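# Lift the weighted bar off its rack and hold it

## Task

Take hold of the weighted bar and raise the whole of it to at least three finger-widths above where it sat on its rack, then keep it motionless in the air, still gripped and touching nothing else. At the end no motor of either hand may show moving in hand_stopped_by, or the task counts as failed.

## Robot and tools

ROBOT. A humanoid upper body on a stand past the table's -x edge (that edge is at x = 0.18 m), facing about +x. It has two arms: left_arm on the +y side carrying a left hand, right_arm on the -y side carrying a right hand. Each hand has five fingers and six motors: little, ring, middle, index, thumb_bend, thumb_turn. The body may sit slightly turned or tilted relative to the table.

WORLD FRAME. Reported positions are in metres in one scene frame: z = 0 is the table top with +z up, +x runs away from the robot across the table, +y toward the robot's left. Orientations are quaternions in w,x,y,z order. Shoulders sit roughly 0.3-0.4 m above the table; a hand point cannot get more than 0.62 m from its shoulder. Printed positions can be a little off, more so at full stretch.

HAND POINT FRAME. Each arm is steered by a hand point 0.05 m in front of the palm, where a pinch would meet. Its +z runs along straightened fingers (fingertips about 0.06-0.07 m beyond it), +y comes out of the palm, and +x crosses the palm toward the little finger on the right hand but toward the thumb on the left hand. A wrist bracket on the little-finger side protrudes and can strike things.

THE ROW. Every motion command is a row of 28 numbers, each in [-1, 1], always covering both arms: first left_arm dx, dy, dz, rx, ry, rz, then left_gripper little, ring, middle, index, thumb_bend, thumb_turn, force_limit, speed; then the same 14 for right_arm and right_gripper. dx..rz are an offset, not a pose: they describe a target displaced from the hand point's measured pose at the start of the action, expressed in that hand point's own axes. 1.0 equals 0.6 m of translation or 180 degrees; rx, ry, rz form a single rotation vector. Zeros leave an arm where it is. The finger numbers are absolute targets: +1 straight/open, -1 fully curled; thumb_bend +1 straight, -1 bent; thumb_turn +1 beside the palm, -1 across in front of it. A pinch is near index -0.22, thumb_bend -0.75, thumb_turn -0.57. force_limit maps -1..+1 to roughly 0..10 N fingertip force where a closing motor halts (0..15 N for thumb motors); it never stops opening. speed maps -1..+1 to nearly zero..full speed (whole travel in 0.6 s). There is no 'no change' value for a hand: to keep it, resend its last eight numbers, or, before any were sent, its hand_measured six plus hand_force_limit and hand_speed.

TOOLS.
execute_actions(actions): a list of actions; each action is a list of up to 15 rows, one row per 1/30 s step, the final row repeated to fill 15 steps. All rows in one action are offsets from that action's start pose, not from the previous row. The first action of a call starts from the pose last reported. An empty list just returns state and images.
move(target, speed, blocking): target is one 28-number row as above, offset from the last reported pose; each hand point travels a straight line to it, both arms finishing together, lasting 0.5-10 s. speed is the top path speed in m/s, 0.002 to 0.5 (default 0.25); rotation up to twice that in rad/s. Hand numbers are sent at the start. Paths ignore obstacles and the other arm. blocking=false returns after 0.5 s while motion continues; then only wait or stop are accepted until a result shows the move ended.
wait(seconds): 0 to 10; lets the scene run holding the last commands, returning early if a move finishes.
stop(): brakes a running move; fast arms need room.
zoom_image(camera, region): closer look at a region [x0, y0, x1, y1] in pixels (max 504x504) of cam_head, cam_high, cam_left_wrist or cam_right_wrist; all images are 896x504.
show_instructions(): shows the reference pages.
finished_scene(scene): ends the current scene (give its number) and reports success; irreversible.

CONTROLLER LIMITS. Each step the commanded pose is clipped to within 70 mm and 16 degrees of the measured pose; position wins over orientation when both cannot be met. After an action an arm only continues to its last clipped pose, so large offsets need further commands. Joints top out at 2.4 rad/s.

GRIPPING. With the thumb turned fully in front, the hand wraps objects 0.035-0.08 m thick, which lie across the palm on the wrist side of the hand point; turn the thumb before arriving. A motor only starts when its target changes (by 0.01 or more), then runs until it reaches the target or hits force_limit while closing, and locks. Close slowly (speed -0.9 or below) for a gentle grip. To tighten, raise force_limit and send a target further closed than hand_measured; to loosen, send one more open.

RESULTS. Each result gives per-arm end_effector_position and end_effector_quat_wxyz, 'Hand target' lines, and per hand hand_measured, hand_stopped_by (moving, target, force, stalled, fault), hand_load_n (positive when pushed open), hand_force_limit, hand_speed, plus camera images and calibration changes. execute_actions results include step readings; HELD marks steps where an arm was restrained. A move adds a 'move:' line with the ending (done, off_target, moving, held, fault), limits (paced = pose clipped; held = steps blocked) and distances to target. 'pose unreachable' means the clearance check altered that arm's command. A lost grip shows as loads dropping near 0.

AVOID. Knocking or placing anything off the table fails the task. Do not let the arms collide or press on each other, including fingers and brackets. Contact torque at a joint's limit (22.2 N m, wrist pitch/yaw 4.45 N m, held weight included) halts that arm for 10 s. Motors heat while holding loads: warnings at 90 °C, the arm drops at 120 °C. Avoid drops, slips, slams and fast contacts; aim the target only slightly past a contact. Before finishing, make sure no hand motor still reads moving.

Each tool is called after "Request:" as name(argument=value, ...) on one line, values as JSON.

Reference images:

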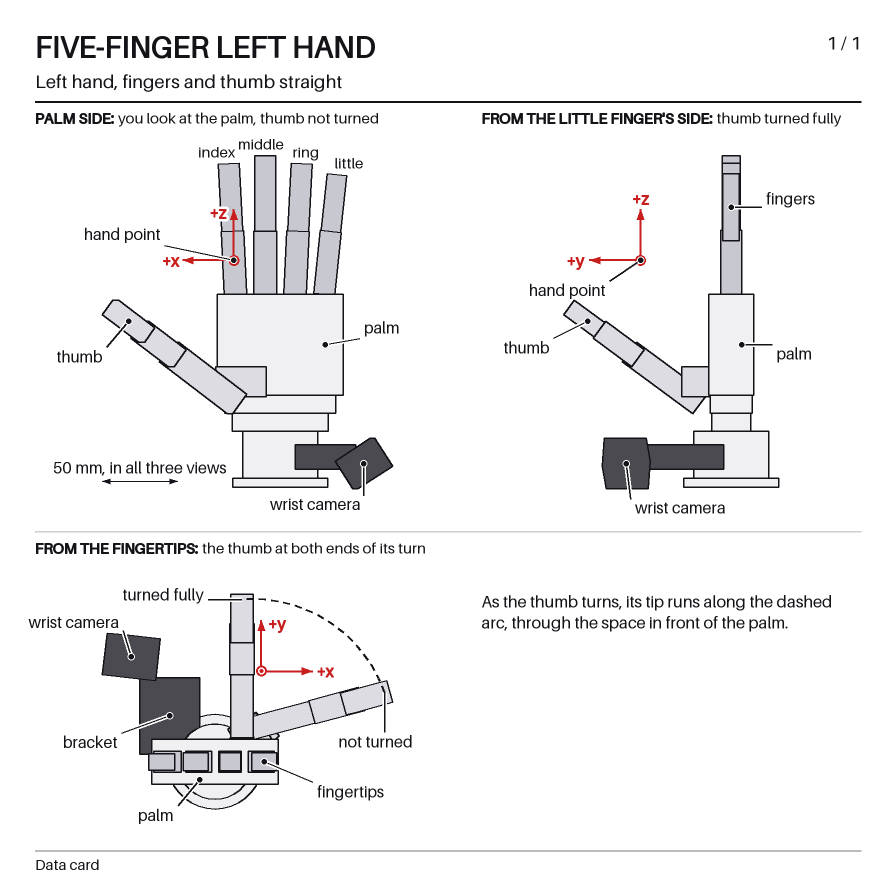

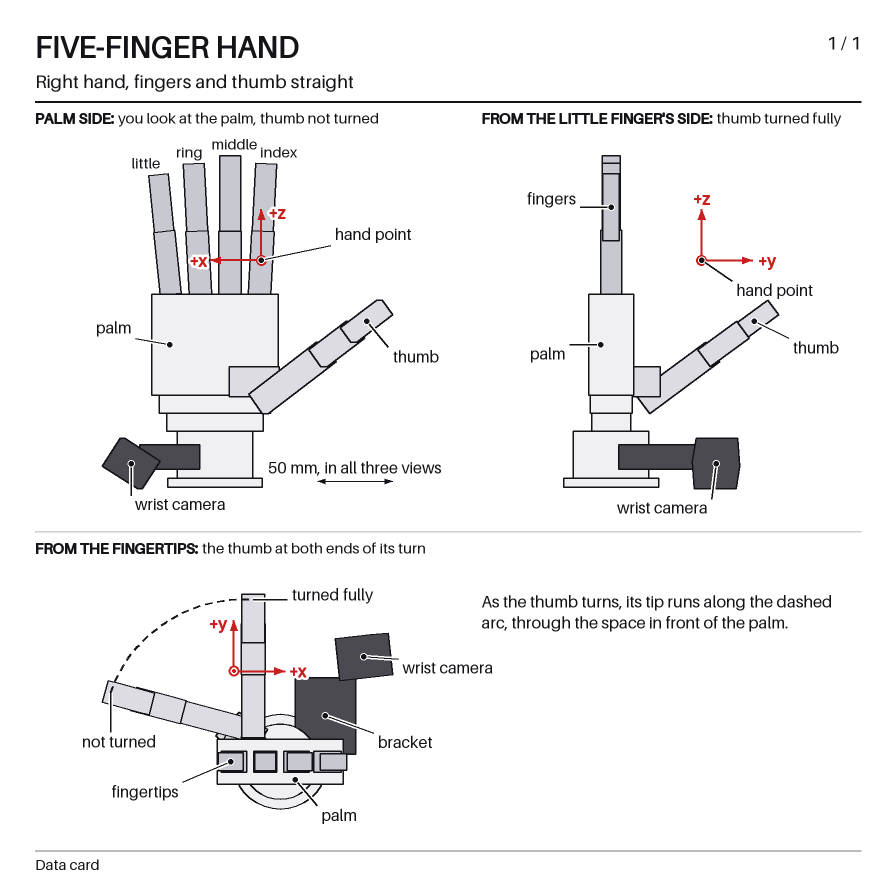

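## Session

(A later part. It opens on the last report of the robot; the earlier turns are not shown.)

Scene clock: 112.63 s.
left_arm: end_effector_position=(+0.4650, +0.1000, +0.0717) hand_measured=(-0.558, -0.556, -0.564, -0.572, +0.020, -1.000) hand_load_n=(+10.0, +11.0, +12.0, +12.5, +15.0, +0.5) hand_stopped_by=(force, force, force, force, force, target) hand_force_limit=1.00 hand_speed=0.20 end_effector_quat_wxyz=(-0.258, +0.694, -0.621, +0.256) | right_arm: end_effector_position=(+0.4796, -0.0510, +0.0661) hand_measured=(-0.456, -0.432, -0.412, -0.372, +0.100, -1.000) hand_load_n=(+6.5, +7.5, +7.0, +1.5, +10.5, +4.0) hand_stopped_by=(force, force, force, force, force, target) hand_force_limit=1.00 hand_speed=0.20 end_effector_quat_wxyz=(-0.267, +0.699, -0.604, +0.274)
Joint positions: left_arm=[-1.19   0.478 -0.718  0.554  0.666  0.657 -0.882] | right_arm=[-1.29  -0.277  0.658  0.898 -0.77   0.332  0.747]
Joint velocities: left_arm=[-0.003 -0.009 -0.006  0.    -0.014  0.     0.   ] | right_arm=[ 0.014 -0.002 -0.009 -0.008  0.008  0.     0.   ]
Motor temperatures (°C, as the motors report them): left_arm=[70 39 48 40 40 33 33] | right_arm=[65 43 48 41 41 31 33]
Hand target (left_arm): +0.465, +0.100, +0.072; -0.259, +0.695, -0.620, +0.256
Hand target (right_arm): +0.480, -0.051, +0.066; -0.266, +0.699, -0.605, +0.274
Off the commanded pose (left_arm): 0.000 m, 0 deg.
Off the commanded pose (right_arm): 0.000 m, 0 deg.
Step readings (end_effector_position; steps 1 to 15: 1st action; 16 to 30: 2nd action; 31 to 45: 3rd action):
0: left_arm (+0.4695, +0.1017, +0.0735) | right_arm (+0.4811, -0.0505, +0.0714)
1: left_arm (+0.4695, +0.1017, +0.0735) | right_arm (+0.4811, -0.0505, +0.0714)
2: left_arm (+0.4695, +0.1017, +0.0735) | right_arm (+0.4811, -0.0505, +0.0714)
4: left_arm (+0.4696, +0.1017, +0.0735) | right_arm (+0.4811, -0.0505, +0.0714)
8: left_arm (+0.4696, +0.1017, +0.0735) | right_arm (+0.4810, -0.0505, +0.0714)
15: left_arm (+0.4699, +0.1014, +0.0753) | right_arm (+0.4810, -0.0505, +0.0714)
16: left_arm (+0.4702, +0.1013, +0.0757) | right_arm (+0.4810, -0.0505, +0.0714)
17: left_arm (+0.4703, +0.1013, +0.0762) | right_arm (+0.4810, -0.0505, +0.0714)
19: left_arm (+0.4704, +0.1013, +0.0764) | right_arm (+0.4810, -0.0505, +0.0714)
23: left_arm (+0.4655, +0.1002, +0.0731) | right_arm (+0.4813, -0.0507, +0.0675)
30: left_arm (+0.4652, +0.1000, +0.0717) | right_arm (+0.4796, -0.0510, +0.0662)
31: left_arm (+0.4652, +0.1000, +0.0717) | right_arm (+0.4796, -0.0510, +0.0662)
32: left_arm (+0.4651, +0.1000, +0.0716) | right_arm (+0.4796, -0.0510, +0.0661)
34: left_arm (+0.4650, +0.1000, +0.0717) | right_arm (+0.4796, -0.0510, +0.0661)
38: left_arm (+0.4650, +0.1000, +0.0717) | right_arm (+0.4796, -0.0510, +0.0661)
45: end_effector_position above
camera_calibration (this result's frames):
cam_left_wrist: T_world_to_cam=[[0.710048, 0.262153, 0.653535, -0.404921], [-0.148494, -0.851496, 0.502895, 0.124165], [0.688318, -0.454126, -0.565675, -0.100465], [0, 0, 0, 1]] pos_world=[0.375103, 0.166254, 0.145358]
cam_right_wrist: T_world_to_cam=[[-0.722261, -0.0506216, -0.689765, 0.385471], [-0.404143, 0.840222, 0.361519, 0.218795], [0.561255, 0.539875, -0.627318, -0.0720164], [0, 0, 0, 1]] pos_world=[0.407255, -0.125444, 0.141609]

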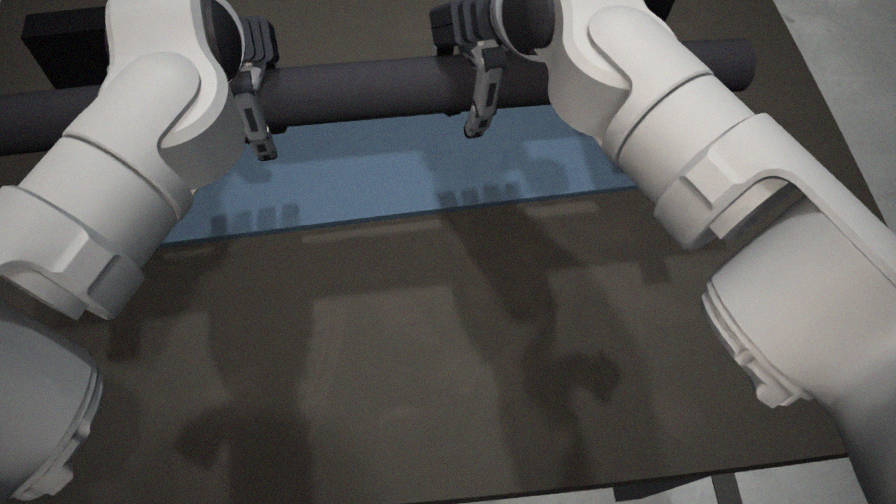

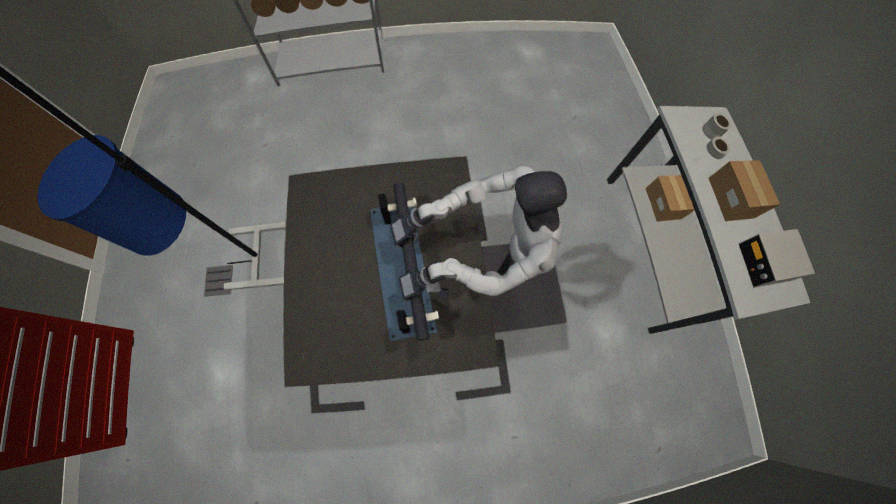

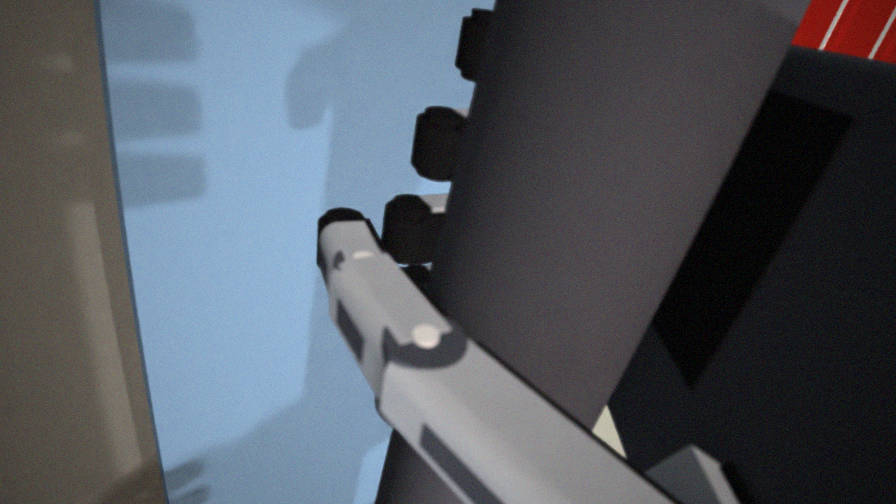

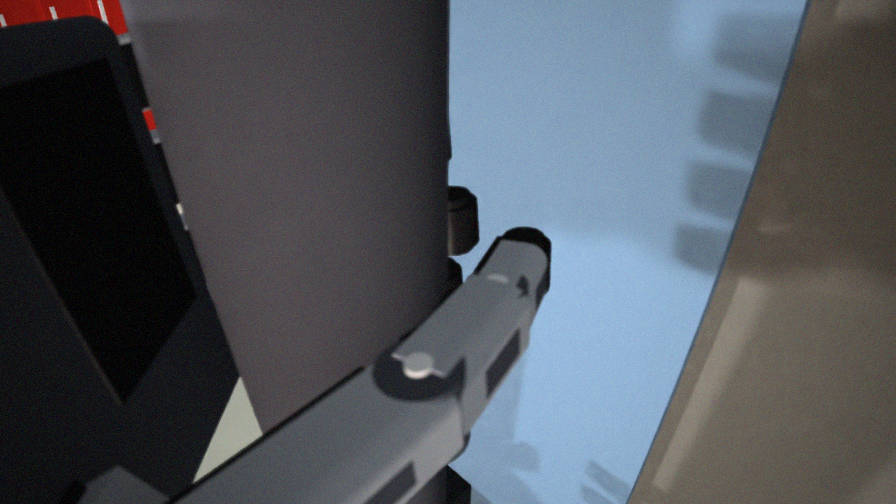

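Request:
execute_actions(actions=[[[0,0,0,0,0,0,-0.95,-0.95,-0.95,-0.95,-0.95,-1,1,0.0, 0,0,0,0,0,0,-0.95,-0.95,-0.95,-0.95,-0.95,-1,1,0.0]],[[0,0,0,0,0,0,-0.95,-0.95,-0.95,-0.95,-0.95,-1,1,0.0, 0,0,0,0,0,0,-0.95,-0.95,-0.95,-0.95,-0.95,-1,1,0.0]]])

Request:
move(target=[0.003,-0.0996,-0.1572,0,0,0,-0.95,-0.95,-0.95,-0.95,-0.95,-1,1,0.0, 0.007,-0.1058,-0.153,0,0,0,-0.95,-0.95,-0.95,-0.95,-0.95,-1,1,0.0], speed=0.05)

Scene clock: 119.97 s.
left_arm: end_effector_position=(+0.4636, +0.0997, +0.0711) hand_measured=(-0.572, -0.556, -0.564, -0.572, +0.020, -1.000) hand_load_n=(+11.0, +6.5, +7.0, +8.5, +11.0, +2.0) hand_stopped_by=(force, force, force, force, force, target) hand_force_limit=1.00 hand_speed=0.00 end_effector_quat_wxyz=(-0.255, +0.690, -0.627, +0.256) | right_arm: end_effector_position=(+0.4801, -0.0509, +0.0655) hand_measured=(-0.482, -0.456, -0.438, -0.416, +0.090, -1.000) hand_load_n=(+10.0, +10.0, +10.0, +10.0, +18.0, +6.0) hand_stopped_by=(force, force, force, force, force, target) hand_force_limit=1.00 hand_speed=0.00 end_effector_quat_wxyz=(-0.268, +0.699, -0.603, +0.275)
Joint positions: left_arm=[-1.188  0.483 -0.718  0.552  0.664  0.639 -0.889] | right_arm=[-1.287 -0.277  0.658  0.899 -0.77   0.33   0.74 ]
Joint velocities: left_arm=[-0.008  0.     0.003  0.     0.014  0.     0.   ] | right_arm=[-0.014 -0.011  0.012 -0.008  0.005  0.     0.   ]
Motor temperatures (°C, as the motors report them): left_arm=[71 39 48 41 40 33 33] | right_arm=[67 43 48 41 41 31 33]
Hand target (left_arm): +0.464, +0.100, +0.071; -0.255, +0.692, -0.625, +0.256
Hand target (right_arm): +0.480, -0.051, +0.065; -0.268, +0.699, -0.603, +0.275
Off the commanded pose (left_arm): 0.000 m, 0 deg.
Off the commanded pose (right_arm): 0.000 m, 0 deg.
Step readings (end_effector_position; steps 1 to 15: 1st action; 16 to 30: 2nd action):
0: left_arm (+0.4650, +0.1000, +0.0717) | right_arm (+0.4796, -0.0510, +0.0661)
1: left_arm (+0.4650, +0.1000, +0.0717) | right_arm (+0.4796, -0.0509, +0.0661)
2: left_arm (+0.4650, +0.1000, +0.0717) | right_arm (+0.4796, -0.0509, +0.0661)
4: left_arm (+0.4639, +0.0998, +0.0712) | right_arm (+0.4801, -0.0509, +0.0654)
8: left_arm (+0.4638, +0.0998, +0.0712) | right_arm (+0.4801, -0.0510, +0.0655)
15: left_arm (+0.4638, +0.0998, +0.0712) | right_arm (+0.4801, -0.0510, +0.0655)
16: left_arm (+0.4638, +0.0998, +0.0712) | right_arm (+0.4801, -0.0510, +0.0655)
17: left_arm (+0.4637, +0.0998, +0.0712) | right_arm (+0.4801, -0.0509, +0.0655)
19: left_arm (+0.4636, +0.0997, +0.0711) | right_arm (+0.4801, -0.0509, +0.0655)
23: left_arm (+0.4636, +0.0997, +0.0711) | right_arm (+0.4801, -0.0509, +0.0655)
30: end_effector_position above
camera_calibration (this result's frames):
cam_left_wrist: T_world_to_cam=[[0.717704, 0.251167, 0.649473, -0.405652], [-0.157447, -0.85, 0.502703, 0.128019], [0.678315, -0.46305, -0.570503, -0.0940202], [0, 0, 0, 1]] pos_world=[0.375069, 0.167167, 0.145465]
cam_right_wrist: T_world_to_cam=[[-0.719541, -0.051493, -0.692538, 0.384198], [-0.407026, 0.83927, 0.360493, 0.220585], [0.562664, 0.541271, -0.624848, -0.0734176], [0, 0, 0, 1]] pos_world=[0.407539, -0.125608, 0.140678]

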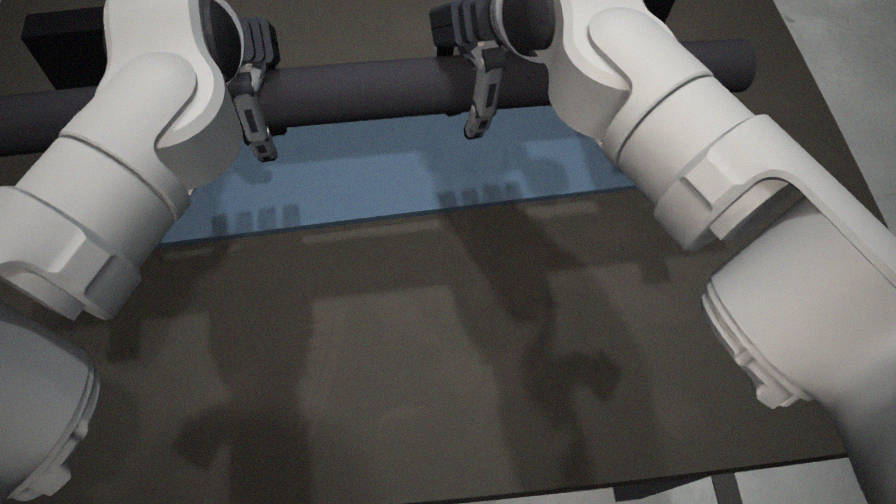

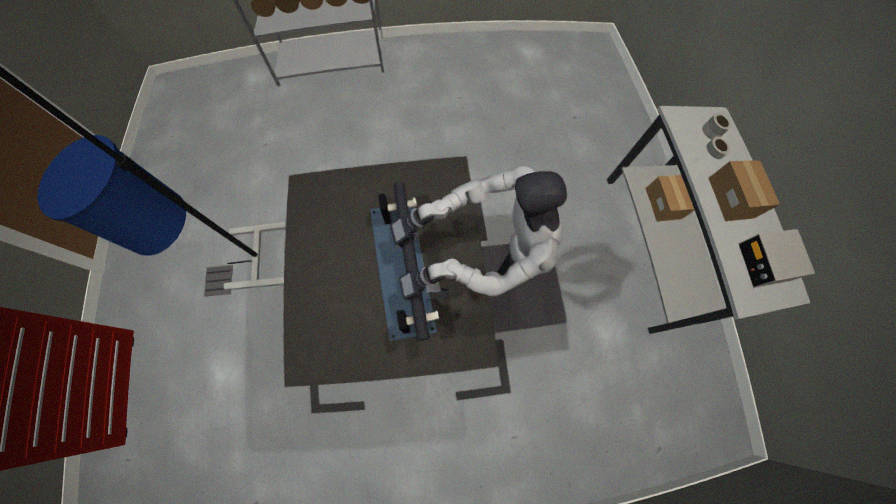

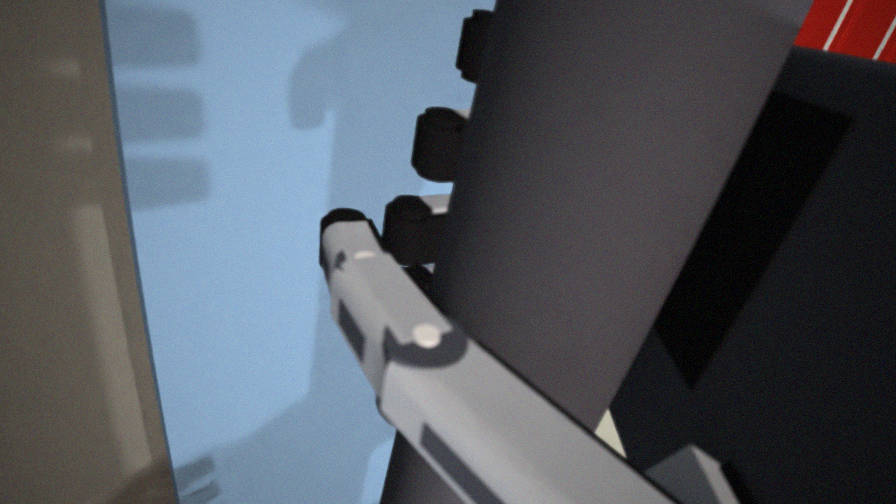

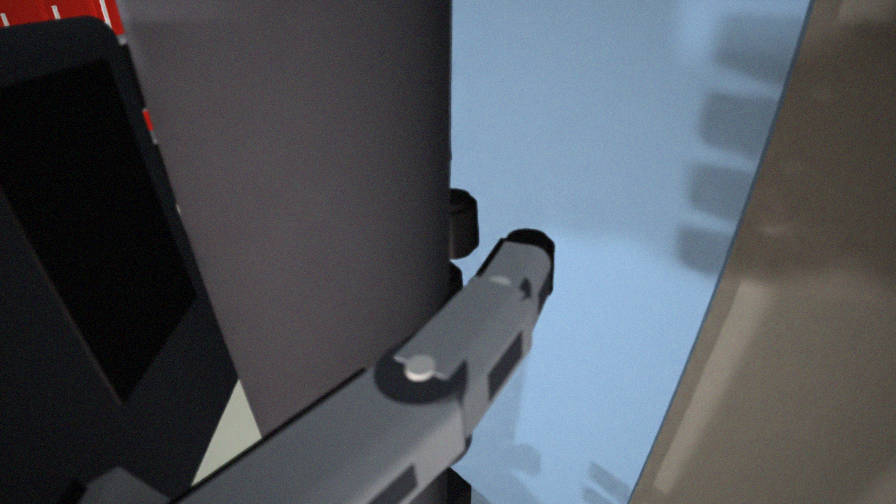

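Scene clock: 122.53 s.
left_arm: end_effector_position=(+0.4414, +0.0961, +0.1826) hand_measured=(-0.572, -0.556, -0.564, -0.572, +0.020, -1.000) hand_load_n=(+6.0, +4.0, +8.0, +12.5, +8.5, +6.0) hand_stopped_by=(force, force, force, force, force, target) hand_force_limit=1.00 hand_speed=0.00 end_effector_quat_wxyz=(-0.254, +0.688, -0.630, +0.257) | right_arm: end_effector_position=(+0.4658, -0.0520, +0.1792) hand_measured=(-0.482, -0.456, -0.438, -0.416, +0.092, -1.000) hand_load_n=(+7.0, +8.5, +11.5, +13.5, +17.5, +5.0) hand_stopped_by=(force, force, force, force, force, target) hand_force_limit=1.00 hand_speed=0.00 end_effector_quat_wxyz=(-0.283, +0.686, -0.615, +0.265)
Joint positions: left_arm=[-1.425  0.687 -0.791  0.202  0.675  0.859 -1.321] | right_arm=[-1.415 -0.494  0.636  0.445 -0.747  0.54   1.18 ]
Joint velocities: left_arm=[-0.008 -0.015 -0.014 -0.003 -0.008  0.    -0.004] | right_arm=[0.012 0.025 0.012 0.012 0.014 0.003 0.   ]
Motor temperatures (°C, as the motors report them): left_arm=[79 40 49 41 40 33 34] | right_arm=[71 43 48 42 41 31 34]
Hand target (left_arm): +0.441, +0.098, +0.181; -0.260, +0.686, -0.632, +0.252
Hand target (right_arm): +0.465, -0.054, +0.177; -0.277, +0.690, -0.612, +0.270
Off the commanded pose (left_arm): 0.005 m, 0 deg.
Off the commanded pose (right_arm): 0.007 m, 3 deg.
move: off_target (left_arm, right_arm)
camera_calibration (this result's frames):
cam_left_wrist: T_world_to_cam=[[0.719208, 0.24535, 0.650034, -0.461439], [-0.164703, -0.848705, 0.502567, 0.0685439], [0.674991, -0.468512, -0.569985, -0.0152056], [0, 0, 0, 1]] pos_world=[0.353424, 0.164264, 0.256836]
cam_right_wrist: T_world_to_cam=[[-0.717374, -0.00675759, -0.696655, 0.454698], [-0.392819, 0.82977, 0.396453, 0.161091], [0.575384, 0.558065, -0.59791, -0.00362355], [0, 0, 0, 1]] pos_world=[0.391553, -0.128574, 0.250736]

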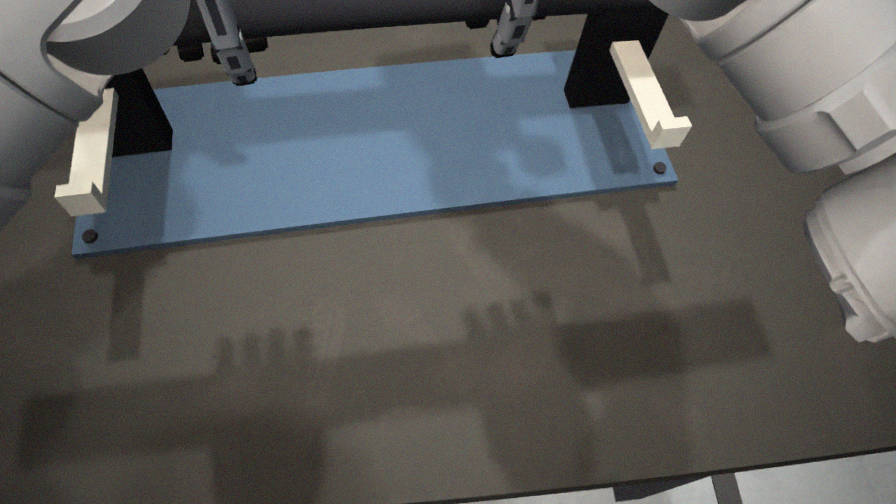

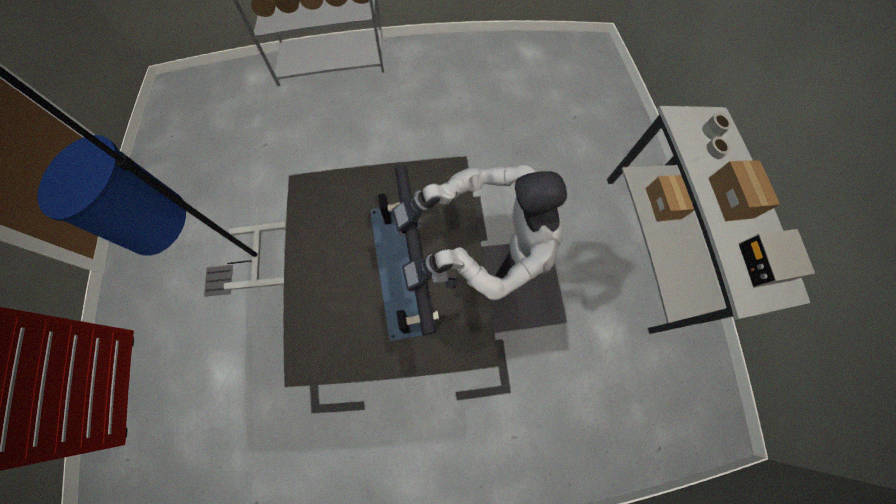

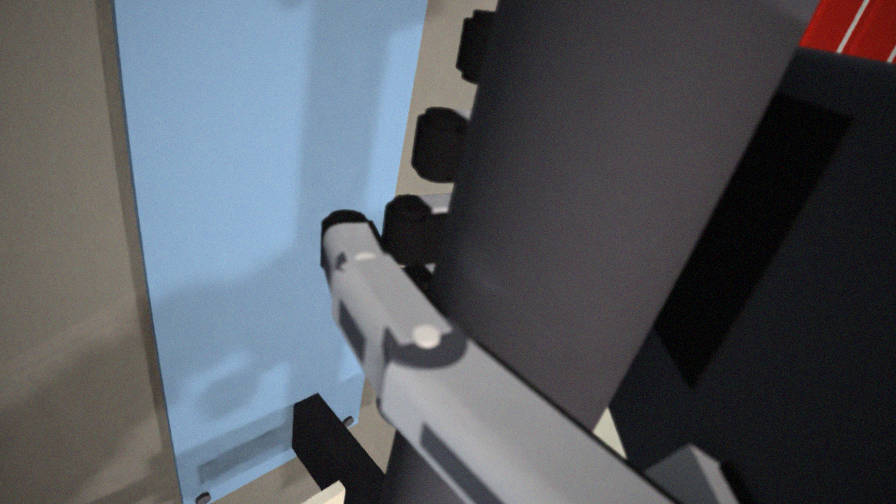

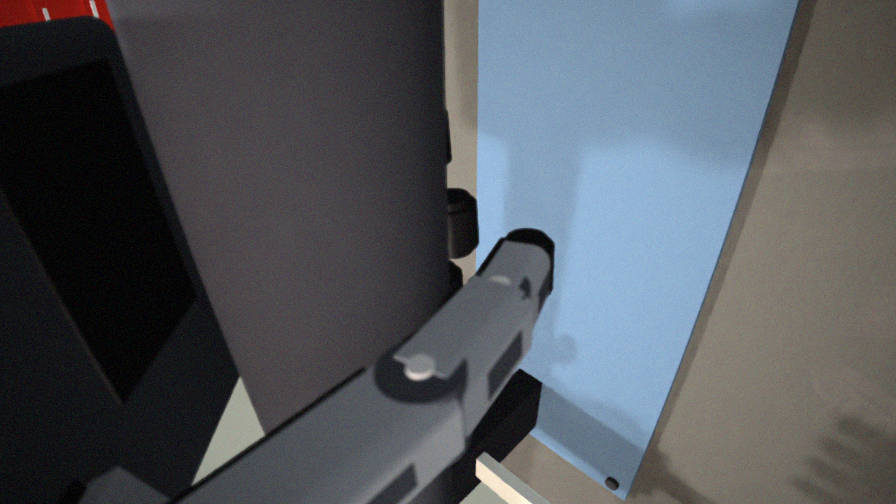

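Request:
finished_scene(scene=1)

The scene is finished: the task was done.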